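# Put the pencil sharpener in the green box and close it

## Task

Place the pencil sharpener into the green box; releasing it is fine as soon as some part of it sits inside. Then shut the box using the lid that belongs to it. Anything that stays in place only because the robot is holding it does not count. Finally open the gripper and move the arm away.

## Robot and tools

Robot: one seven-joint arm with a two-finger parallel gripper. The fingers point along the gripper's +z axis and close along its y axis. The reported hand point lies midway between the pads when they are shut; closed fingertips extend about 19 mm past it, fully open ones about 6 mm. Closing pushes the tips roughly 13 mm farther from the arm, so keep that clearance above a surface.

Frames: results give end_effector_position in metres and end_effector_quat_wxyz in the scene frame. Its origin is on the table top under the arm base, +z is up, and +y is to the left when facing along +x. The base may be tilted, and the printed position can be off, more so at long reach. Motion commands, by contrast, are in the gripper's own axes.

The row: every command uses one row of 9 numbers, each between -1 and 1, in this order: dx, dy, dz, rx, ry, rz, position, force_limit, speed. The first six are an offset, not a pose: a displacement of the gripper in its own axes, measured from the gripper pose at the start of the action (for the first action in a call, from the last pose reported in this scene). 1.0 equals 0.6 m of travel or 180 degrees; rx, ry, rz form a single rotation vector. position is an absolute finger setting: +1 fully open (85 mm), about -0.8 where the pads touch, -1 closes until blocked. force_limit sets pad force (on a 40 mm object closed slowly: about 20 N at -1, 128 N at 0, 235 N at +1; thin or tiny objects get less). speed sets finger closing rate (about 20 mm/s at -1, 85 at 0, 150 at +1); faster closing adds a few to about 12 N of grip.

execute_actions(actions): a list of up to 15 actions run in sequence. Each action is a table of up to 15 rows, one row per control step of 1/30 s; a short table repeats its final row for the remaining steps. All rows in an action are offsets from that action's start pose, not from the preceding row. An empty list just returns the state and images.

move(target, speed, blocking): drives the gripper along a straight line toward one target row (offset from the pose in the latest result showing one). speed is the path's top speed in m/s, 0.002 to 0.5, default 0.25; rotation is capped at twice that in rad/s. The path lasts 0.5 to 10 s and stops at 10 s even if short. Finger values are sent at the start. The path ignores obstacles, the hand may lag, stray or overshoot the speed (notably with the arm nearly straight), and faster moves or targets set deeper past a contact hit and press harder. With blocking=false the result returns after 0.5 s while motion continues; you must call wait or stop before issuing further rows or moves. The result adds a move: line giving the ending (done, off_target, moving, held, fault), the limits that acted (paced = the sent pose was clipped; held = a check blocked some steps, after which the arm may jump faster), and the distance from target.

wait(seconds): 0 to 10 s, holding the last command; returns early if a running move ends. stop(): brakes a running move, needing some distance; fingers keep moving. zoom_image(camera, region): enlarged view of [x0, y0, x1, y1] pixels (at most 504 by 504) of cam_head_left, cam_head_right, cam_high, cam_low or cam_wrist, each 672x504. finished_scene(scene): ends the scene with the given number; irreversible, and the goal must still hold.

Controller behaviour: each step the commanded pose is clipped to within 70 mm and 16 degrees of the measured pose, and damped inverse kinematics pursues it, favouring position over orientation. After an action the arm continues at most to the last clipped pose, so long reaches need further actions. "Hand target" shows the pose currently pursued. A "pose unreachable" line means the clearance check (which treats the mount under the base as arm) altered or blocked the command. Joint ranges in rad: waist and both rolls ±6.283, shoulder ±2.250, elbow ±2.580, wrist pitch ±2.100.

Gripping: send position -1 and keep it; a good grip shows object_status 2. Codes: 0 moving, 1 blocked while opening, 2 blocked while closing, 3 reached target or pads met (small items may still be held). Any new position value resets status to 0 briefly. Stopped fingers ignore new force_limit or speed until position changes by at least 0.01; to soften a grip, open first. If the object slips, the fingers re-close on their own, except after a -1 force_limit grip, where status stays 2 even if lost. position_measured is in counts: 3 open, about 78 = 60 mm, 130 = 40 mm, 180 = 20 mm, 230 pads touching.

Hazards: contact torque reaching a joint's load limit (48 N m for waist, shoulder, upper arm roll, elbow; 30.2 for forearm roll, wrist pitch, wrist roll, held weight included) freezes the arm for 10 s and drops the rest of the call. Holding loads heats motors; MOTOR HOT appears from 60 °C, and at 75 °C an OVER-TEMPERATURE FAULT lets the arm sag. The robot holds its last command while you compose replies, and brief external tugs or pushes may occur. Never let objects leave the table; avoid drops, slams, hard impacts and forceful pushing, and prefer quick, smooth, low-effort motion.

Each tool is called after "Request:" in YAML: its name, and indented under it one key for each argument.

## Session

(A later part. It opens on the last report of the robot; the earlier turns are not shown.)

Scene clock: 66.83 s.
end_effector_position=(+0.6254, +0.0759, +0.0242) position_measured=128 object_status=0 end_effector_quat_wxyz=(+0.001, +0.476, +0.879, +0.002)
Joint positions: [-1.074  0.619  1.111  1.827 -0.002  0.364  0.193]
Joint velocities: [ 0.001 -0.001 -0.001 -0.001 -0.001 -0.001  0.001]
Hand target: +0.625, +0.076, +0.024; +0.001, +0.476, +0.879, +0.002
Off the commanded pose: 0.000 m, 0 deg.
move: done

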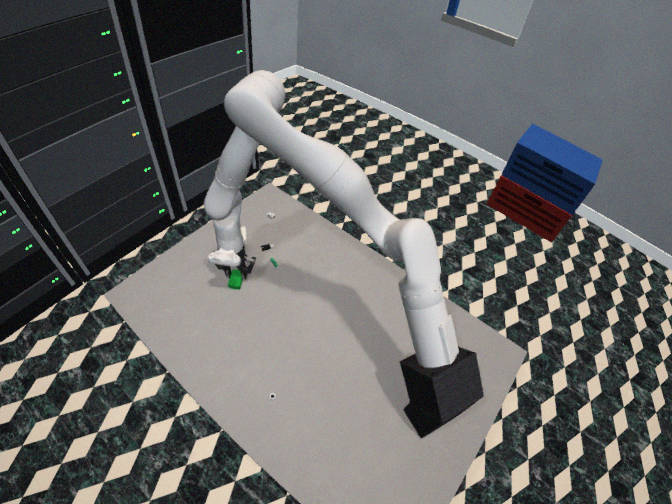

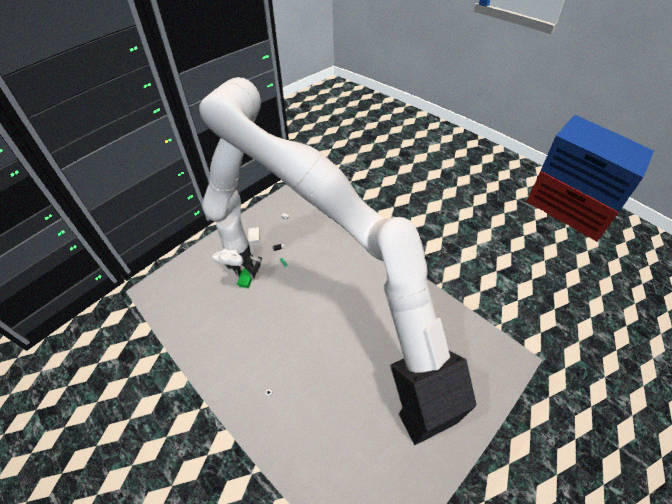

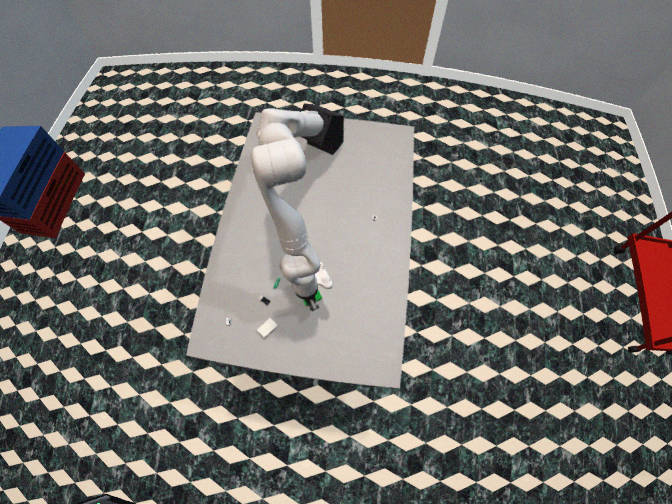

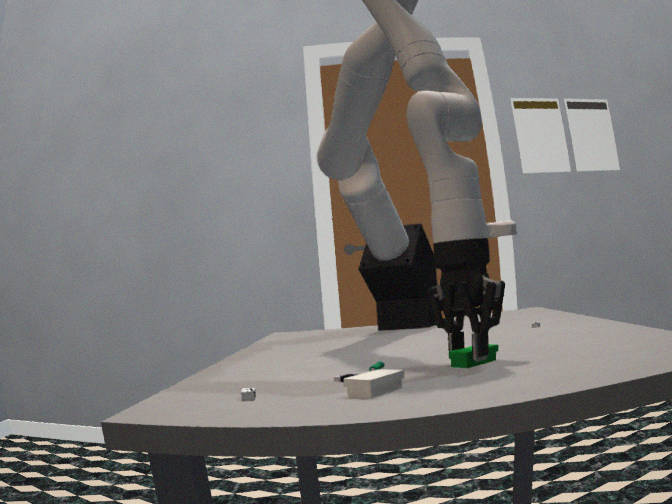

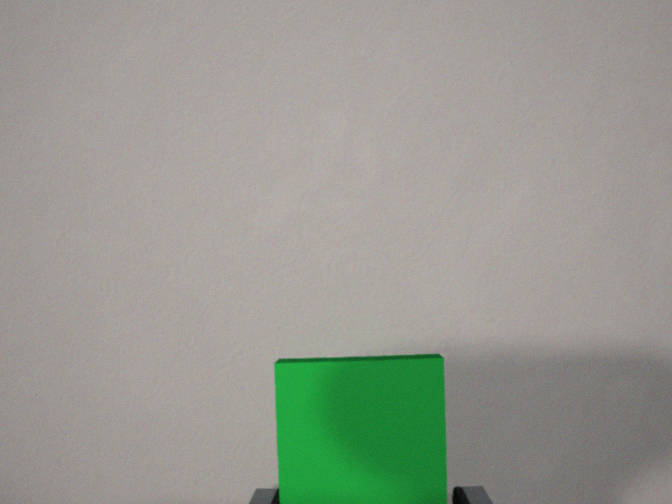

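Request:
execute_actions:
  actions:
    - [[0,0,0,0,0,0,-1,-0.6,-0.5]]
    - [[0,0,0,0,0,0,-1,-0.6,-0.5]]

Request:
move:
  target: [0.12,0,-0.08,0,0,0,-1,-0.6,-0.5]
  speed: 0.05

Scene clock: 70.57 s.
end_effector_position=(+0.6254, +0.0759, +0.0244) position_measured=140 object_status=2 end_effector_quat_wxyz=(+0.001, +0.476, +0.879, +0.002)
Joint positions: [-1.074  0.618  1.111  1.827 -0.002  0.364  0.193]
Joint velocities: [ 0.     0.001 -0.     0.    -0.    -0.001 -0.002]
Hand target: +0.625, +0.076, +0.024; +0.001, +0.476, +0.879, +0.002
Off the commanded pose: 0.000 m, 0 deg.

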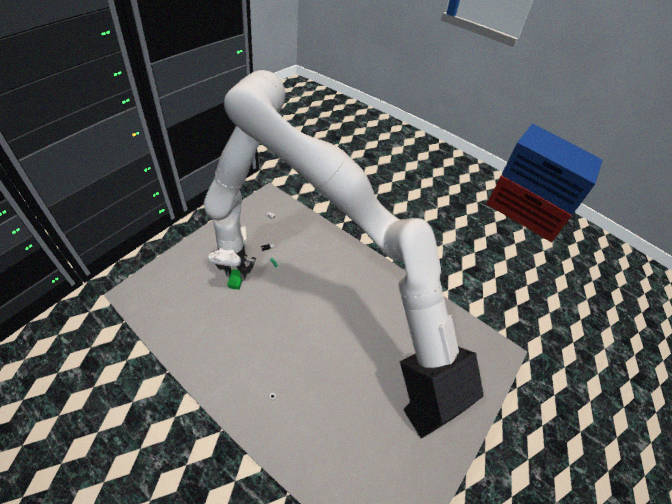

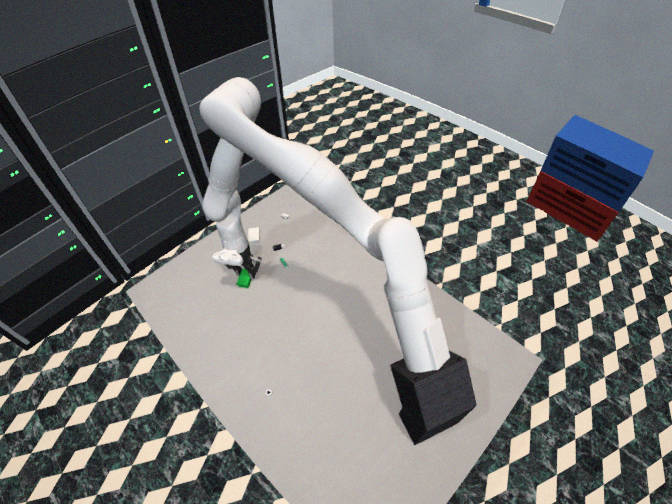

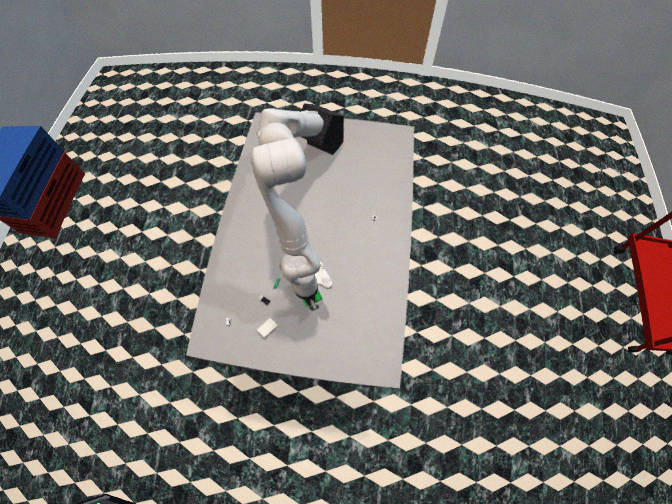

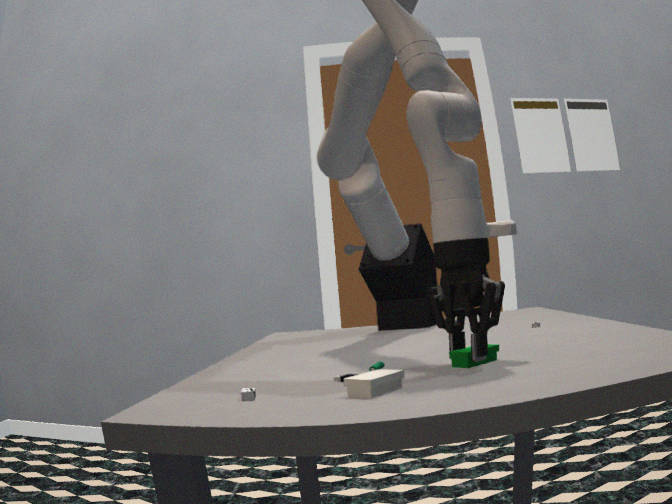

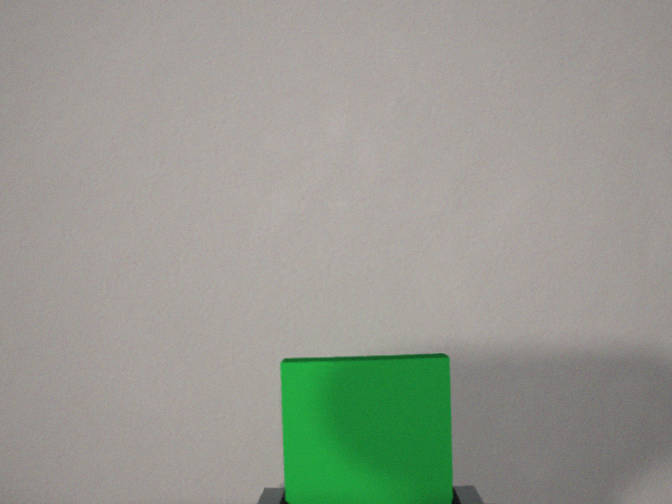

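Scene clock: 72.60 s.
end_effector_position=(+0.5859, +0.1358, +0.0725) position_measured=140 object_status=2 end_effector_quat_wxyz=(+0.001, +0.477, +0.879, +0.002)
Joint positions: [-1.338  0.686  1.23   1.88  -0.019  0.431  0.053]
Joint velocities: [-0.006  0.    -0.     0.001  0.002  0.002 -0.   ]
Hand target: +0.586, +0.136, +0.073; +0.001, +0.476, +0.879, +0.002
Off the commanded pose: 0.000 m, 0 deg.
move: done

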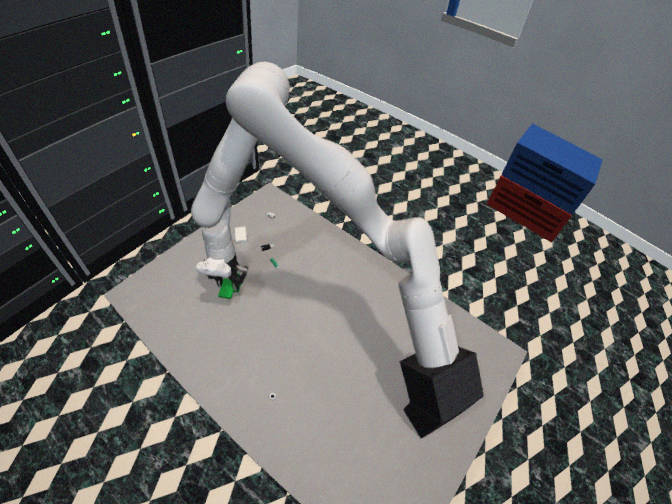

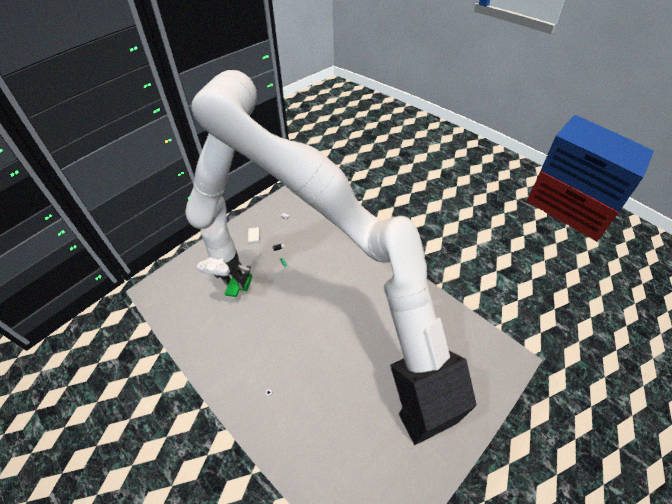

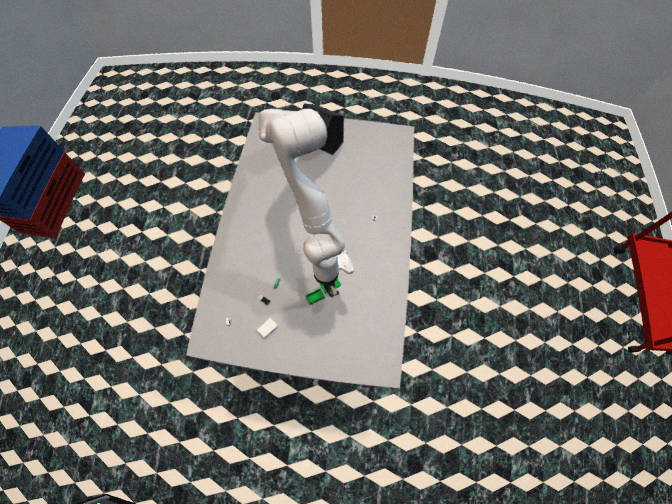

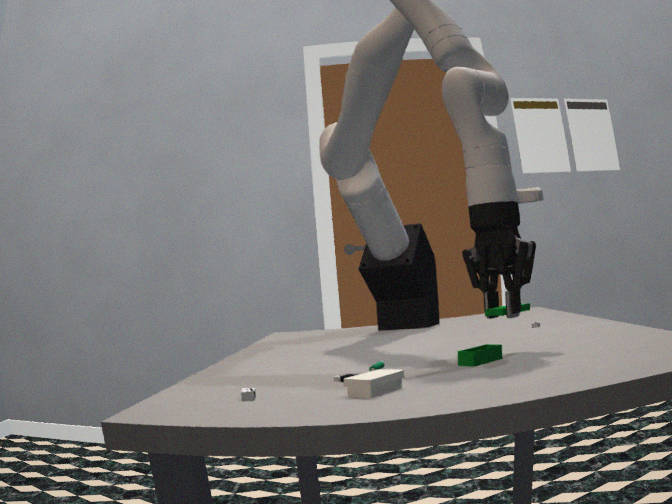

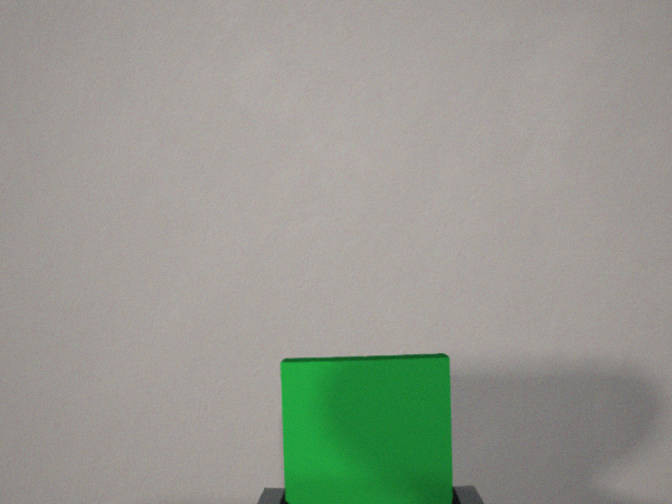

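Request:
move:
  target: [0.04,0,0,0,0,0,-1,-0.6,-0.5]
  speed: 0.1

Request:
move:
  target: [0,0,0.094,0,0,0,-1,-0.6,-0.5]
  speed: 0.05

Request:
zoom_image:
  camera: "cam_low"
  region: [420, 260, 580, 380]

Scene clock: 81.23 s.
end_effector_position=(+0.5728, +0.1558, +0.0726) position_measured=140 object_status=2 end_effector_quat_wxyz=(+0.001, +0.477, +0.879, +0.002)
Joint positions: [-1.364  0.728  1.22   1.884 -0.04   0.428  0.018]
Joint velocities: [-0.002  0.003 -0.     0.001  0.001  0.001 -0.002]
Hand target: +0.573, +0.156, +0.073; +0.001, +0.477, +0.879, +0.002
Off the commanded pose: 0.000 m, 0 deg.
move: done

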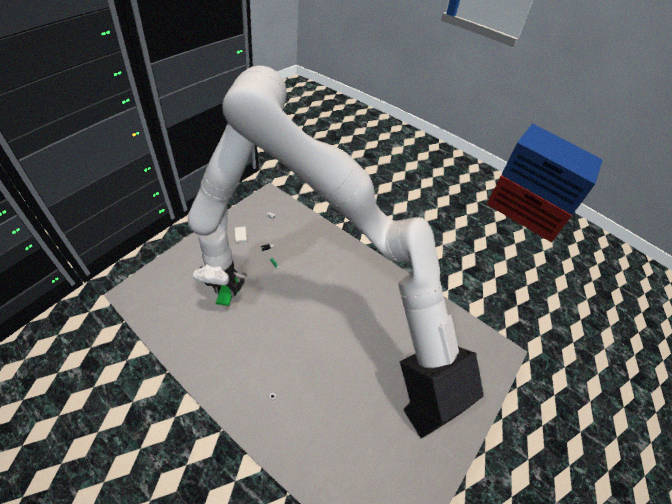

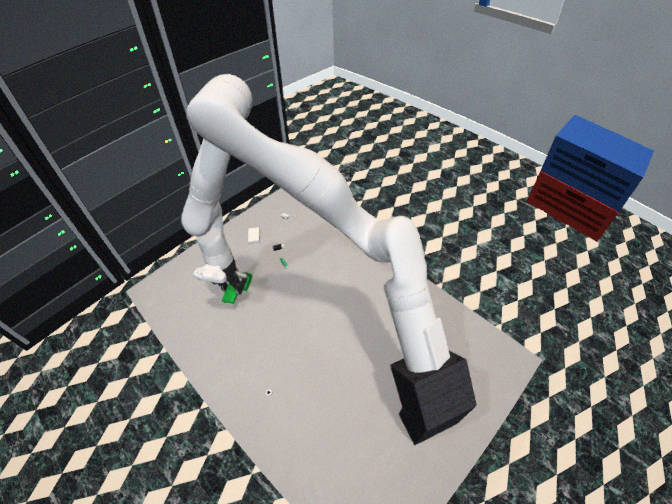

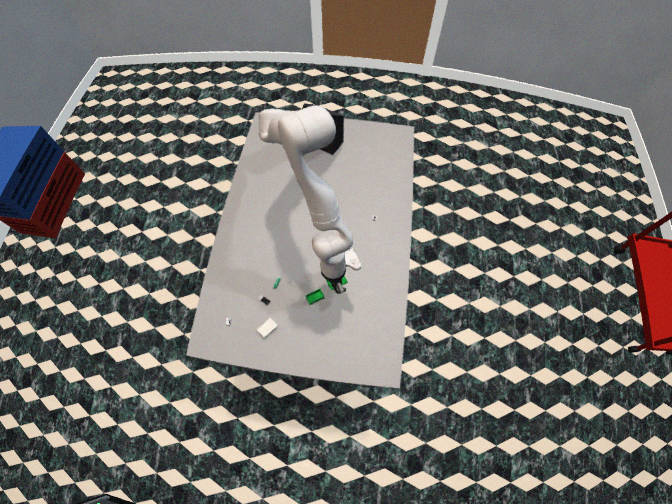

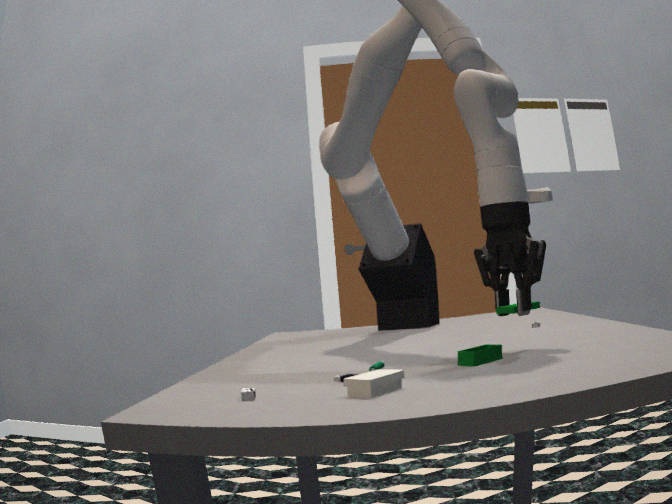

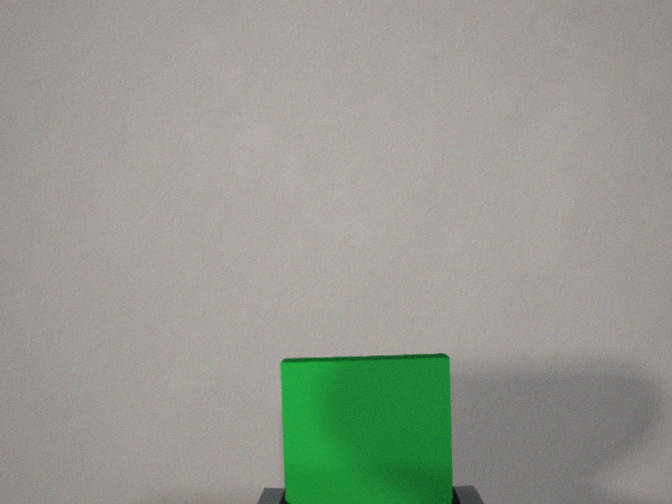

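Scene clock: 82.63 s.
end_effector_position=(+0.5729, +0.1565, +0.0172) position_measured=140 object_status=2 end_effector_quat_wxyz=(+0.001, +0.477, +0.879, +0.003)
Joint positions: [-1.196  0.787  1.098  1.867 -0.072  0.316  0.045]
Joint velocities: [ 0.002 -0.002 -0.001 -0.    -0.001 -0.001  0.002]
Hand target: +0.573, +0.156, +0.016; +0.001, +0.477, +0.879, +0.002
Off the commanded pose: 0.001 m, 0 deg.
move: done

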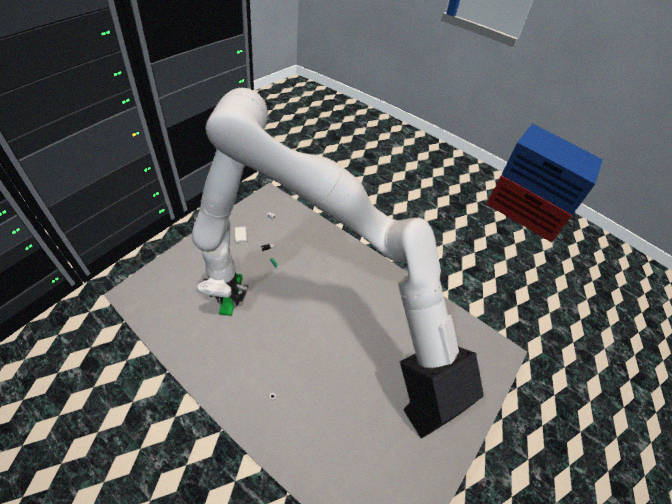

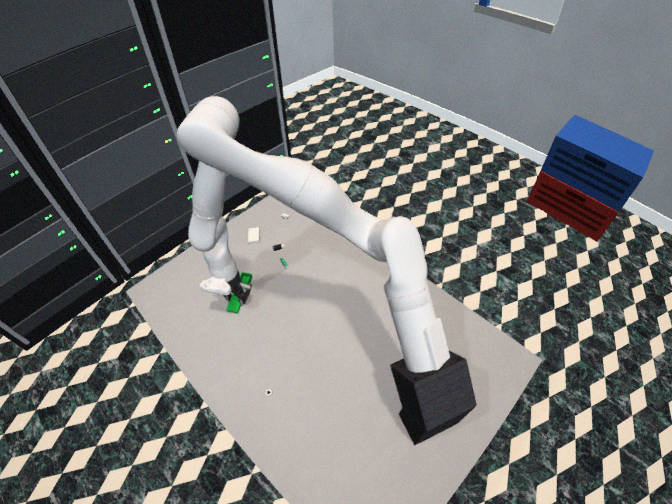

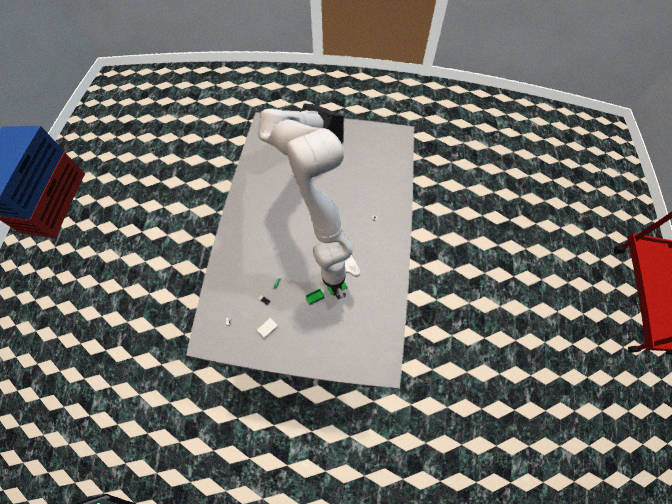

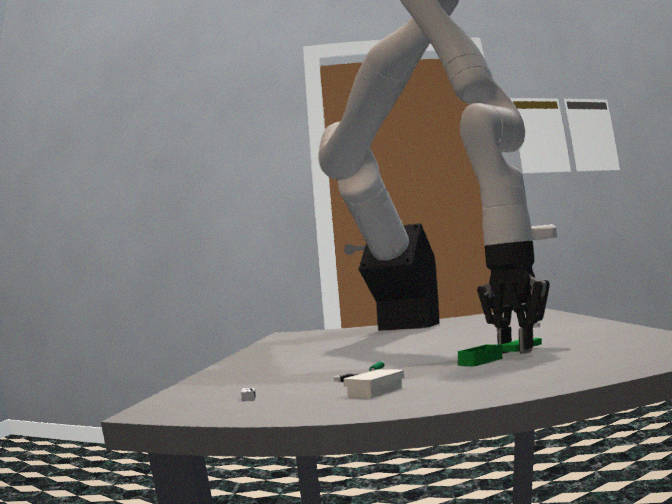

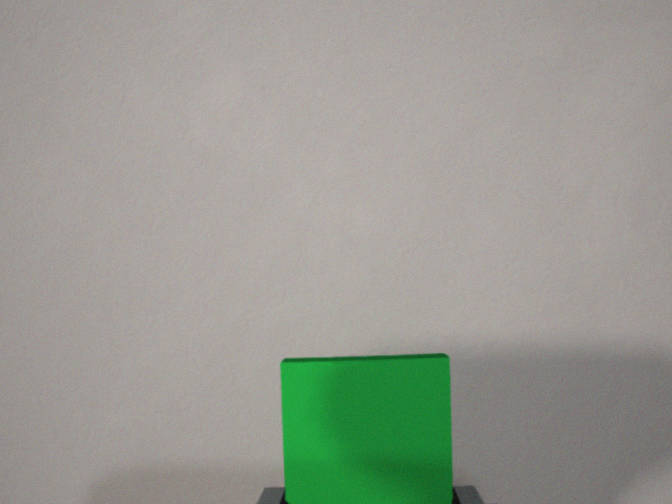

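Region (420, 260, 580, 380) of cam_low's 672x504 image, scaled by 3.150, with more detail than that image has; it fills the top 378 rows of this view, and the rest is white.

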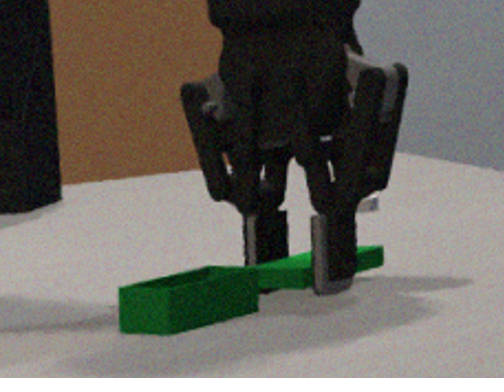

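Request:
move:
  target: [0.06,0,-0.006,0,0,0,-1,-0.6,-0.5]
  speed: 0.05

Request:
execute_actions:
  actions:
    - [[0,0,0.006,0,0,0,-1,-0.6,-0.5]]
    - [[0,0,0,0,0,0,1,0,0]]
    - [[0,0,0,0,0,0,1,0,0]]

Request:
move:
  target: [0,0,-0.3,0,0,0,1,0,0]

Scene clock: 88.87 s.
end_effector_position=(+0.5533, +0.1865, +0.0209) position_measured=140 object_status=2 end_effector_quat_wxyz=(+0.001, +0.477, +0.879, +0.003)
Joint positions: [-1.253  0.846  1.098  1.866 -0.102  0.325 -0.009]
Joint velocities: [-0.003  0.003  0.001  0.001  0.001  0.    -0.002]
Hand target: +0.553, +0.187, +0.021; +0.001, +0.477, +0.879, +0.003
Off the commanded pose: 0.000 m, 0 deg.
move: done

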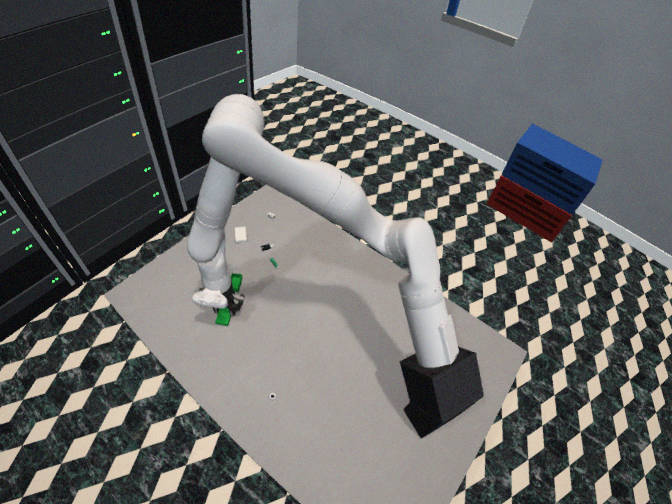

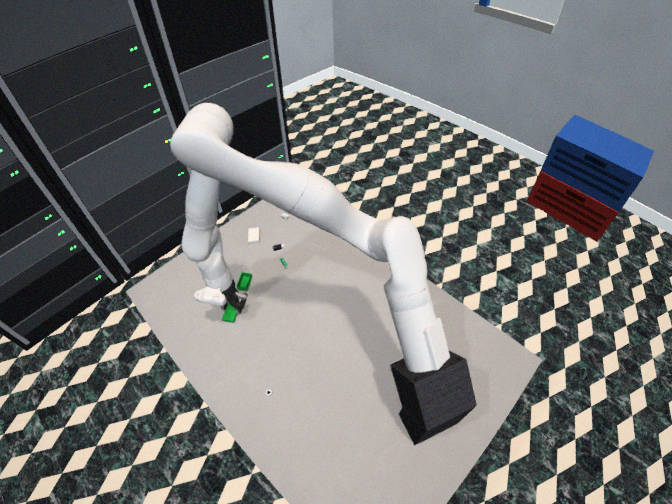

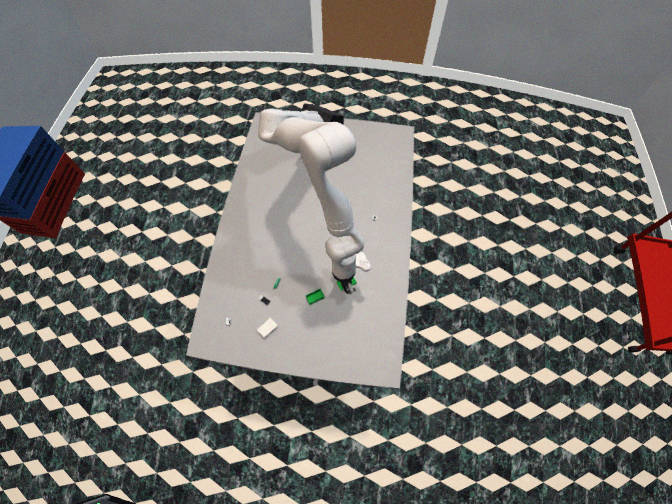

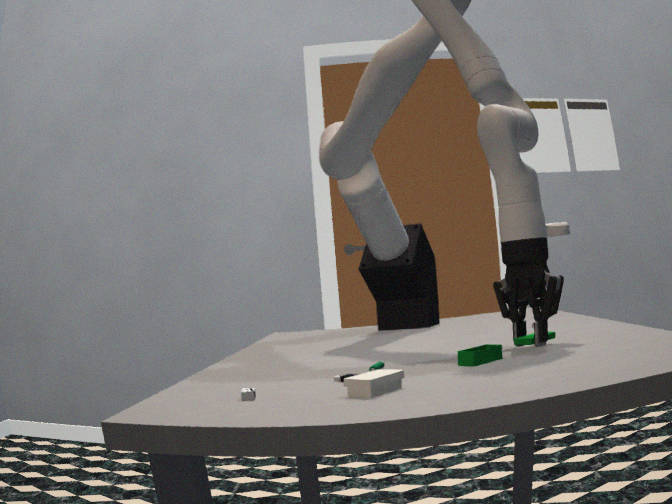

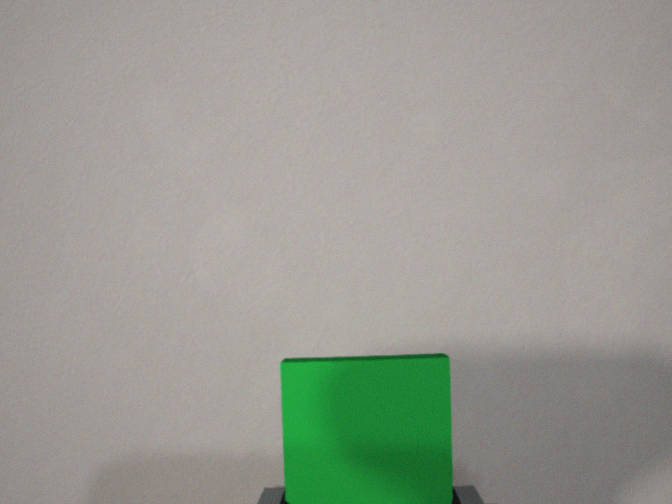

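Scene clock: 90.37 s.
end_effector_position=(+0.5534, +0.1865, +0.0174) position_measured=3 object_status=0 end_effector_quat_wxyz=(+0.001, +0.477, +0.879, +0.003)
Joint positions: [-1.243  0.85   1.091  1.864 -0.103  0.318 -0.007]
Joint velocities: [ 0.    -0.    -0.001  0.    -0.001  0.     0.   ]
Hand target: +0.553, +0.187, +0.017; +0.001, +0.477, +0.879, +0.003
Off the commanded pose: 0.000 m, 0 deg.

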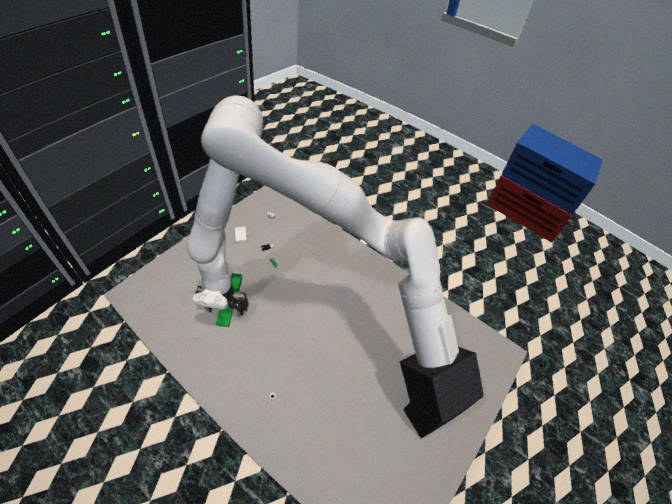

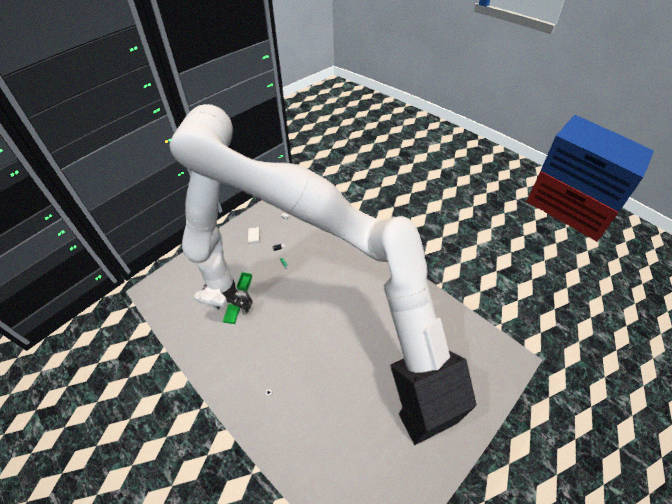

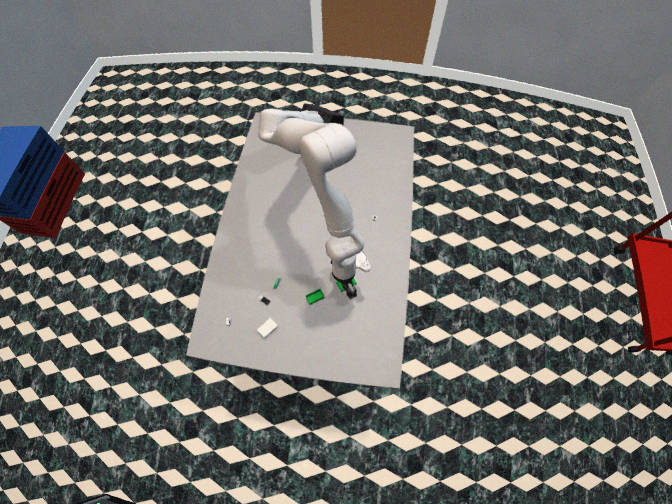

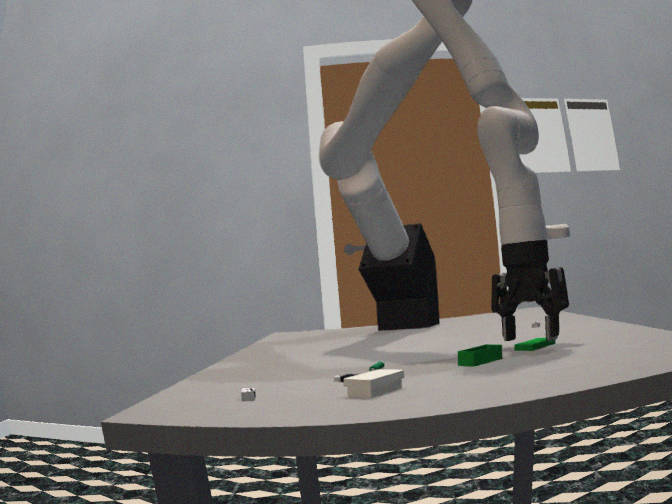

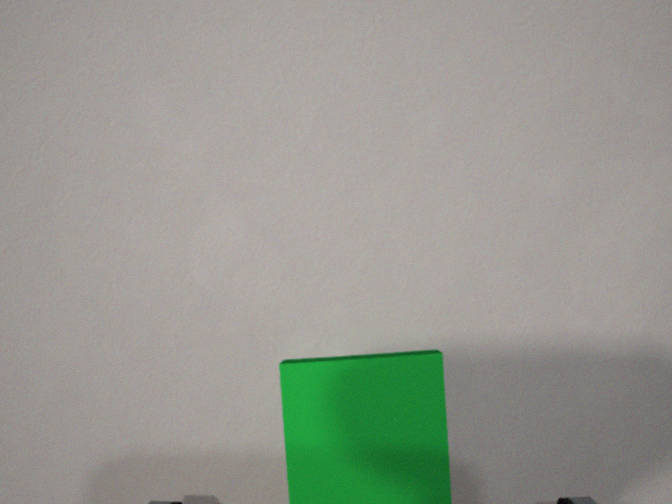

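Scene clock: 91.73 s.
end_effector_position=(+0.5527, +0.1858, +0.1973) position_measured=3 object_status=3 end_effector_quat_wxyz=(-0.000, +0.477, +0.879, +0.003)
Joint positions: [-1.76   0.693  1.446  1.832  0.012  0.737 -0.103]
Joint velocities: [-0.005 -0.004  0.    -0.    -0.    -0.001 -0.001]
Hand target: +0.553, +0.186, +0.197; -0.000, +0.477, +0.879, +0.003
Off the commanded pose: 0.000 m, 0 deg.
move: done

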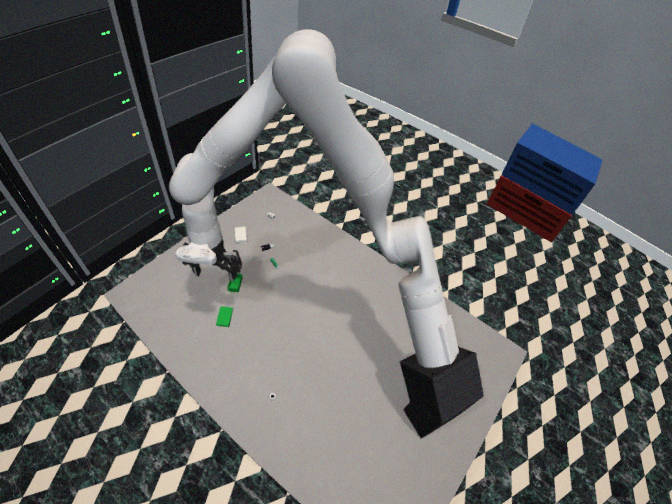

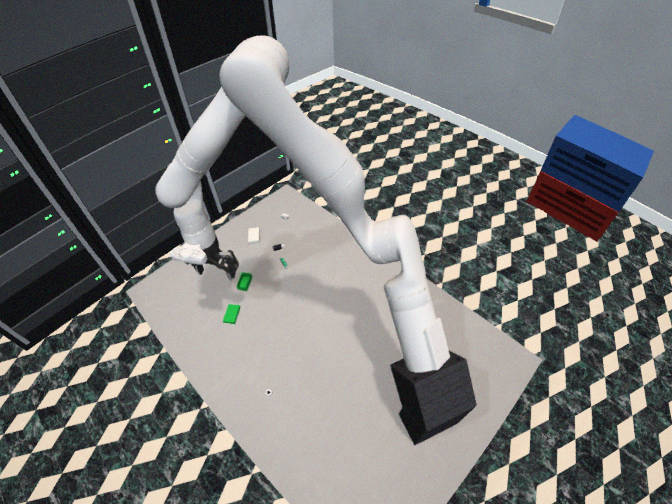

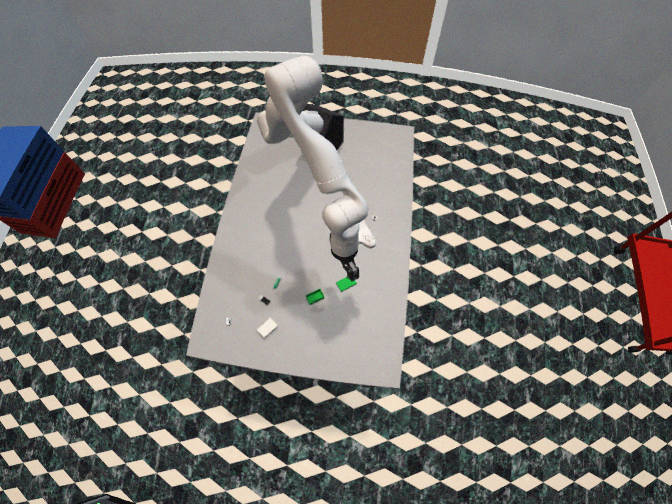

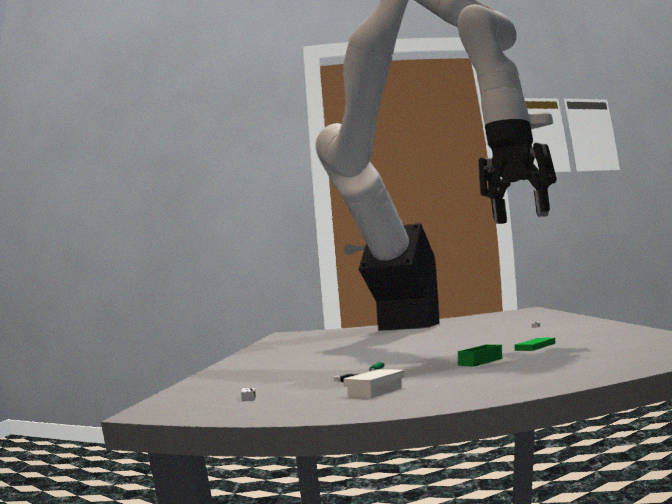

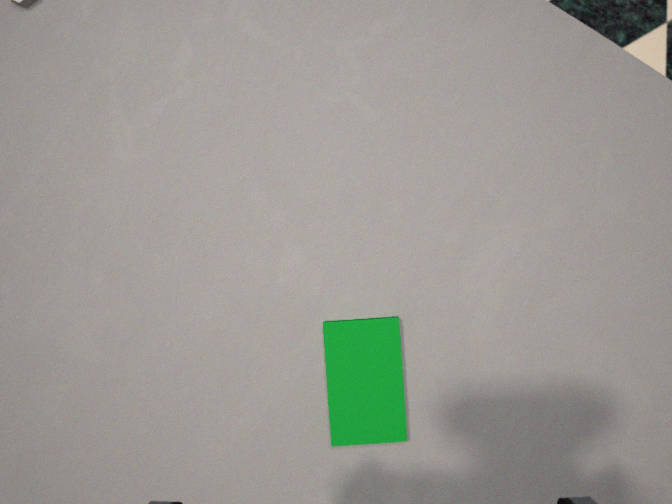

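Request:
move:
  target: [0.25,-0.29,0.08,0,0,0,1,0,0]

Request:
zoom_image:
  camera: "cam_low"
  region: [210, 360, 290, 420]

Scene clock: 99.63 s.
end_effector_position=(+0.3254, +0.2163, +0.1491) position_measured=3 object_status=3 end_effector_quat_wxyz=(-0.000, +0.478, +0.879, +0.003)
Joint positions: [-1.967  1.002  1.184  2.274 -0.224  0.36  -0.399]
Joint velocities: [-0.002  0.012 -0.001 -0.002  0.002 -0.001 -0.001]
Hand target: +0.325, +0.216, +0.149; +0.000, +0.477, +0.879, +0.003
Off the commanded pose: 0.001 m, 0 deg.
move: done

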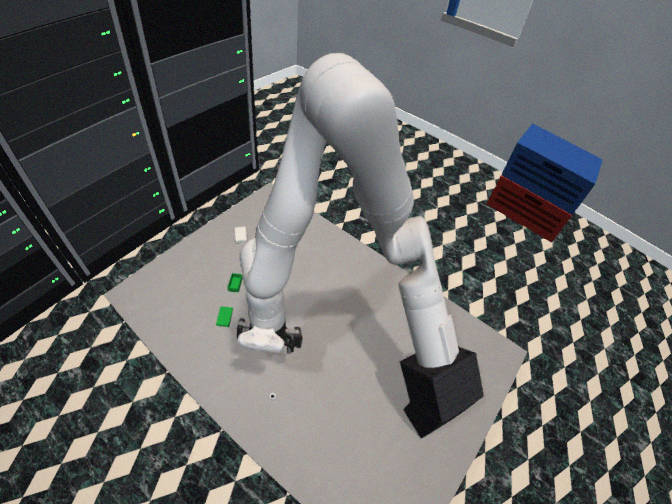

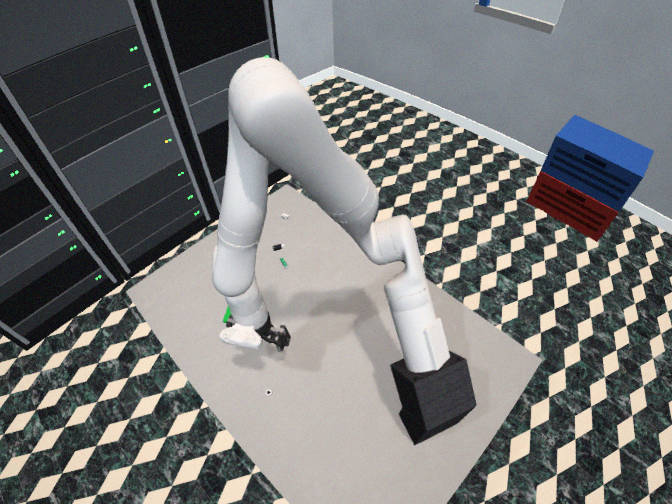

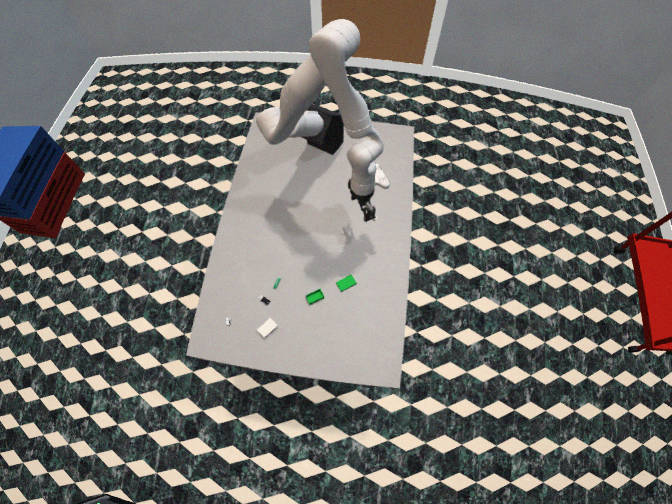

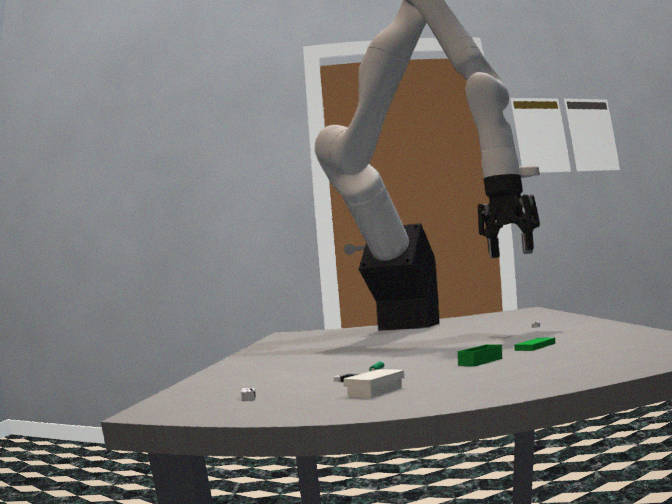

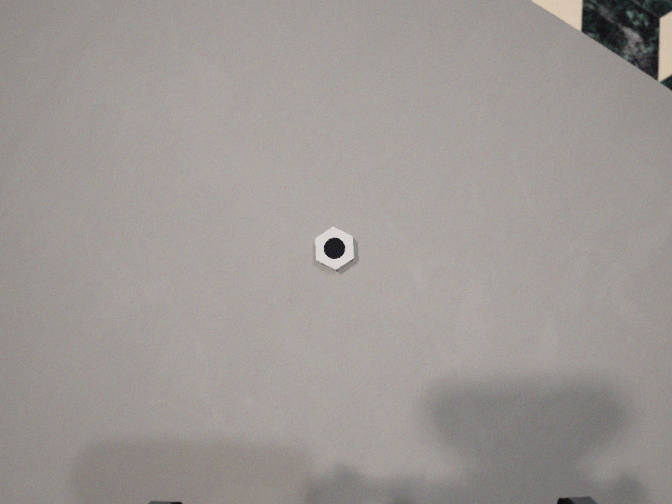

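Region (210, 360, 290, 420) of cam_low's 672x504 image, scaled by 6.300, with more detail than that image has; it fills the top 378 rows of this view, and the rest is white.

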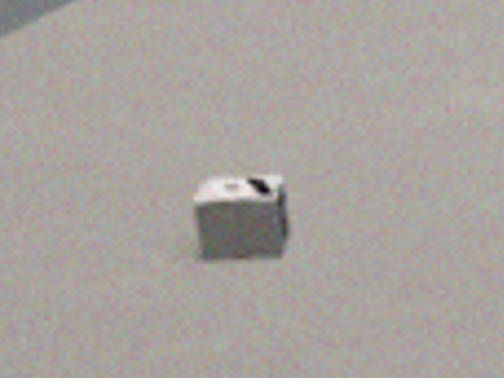

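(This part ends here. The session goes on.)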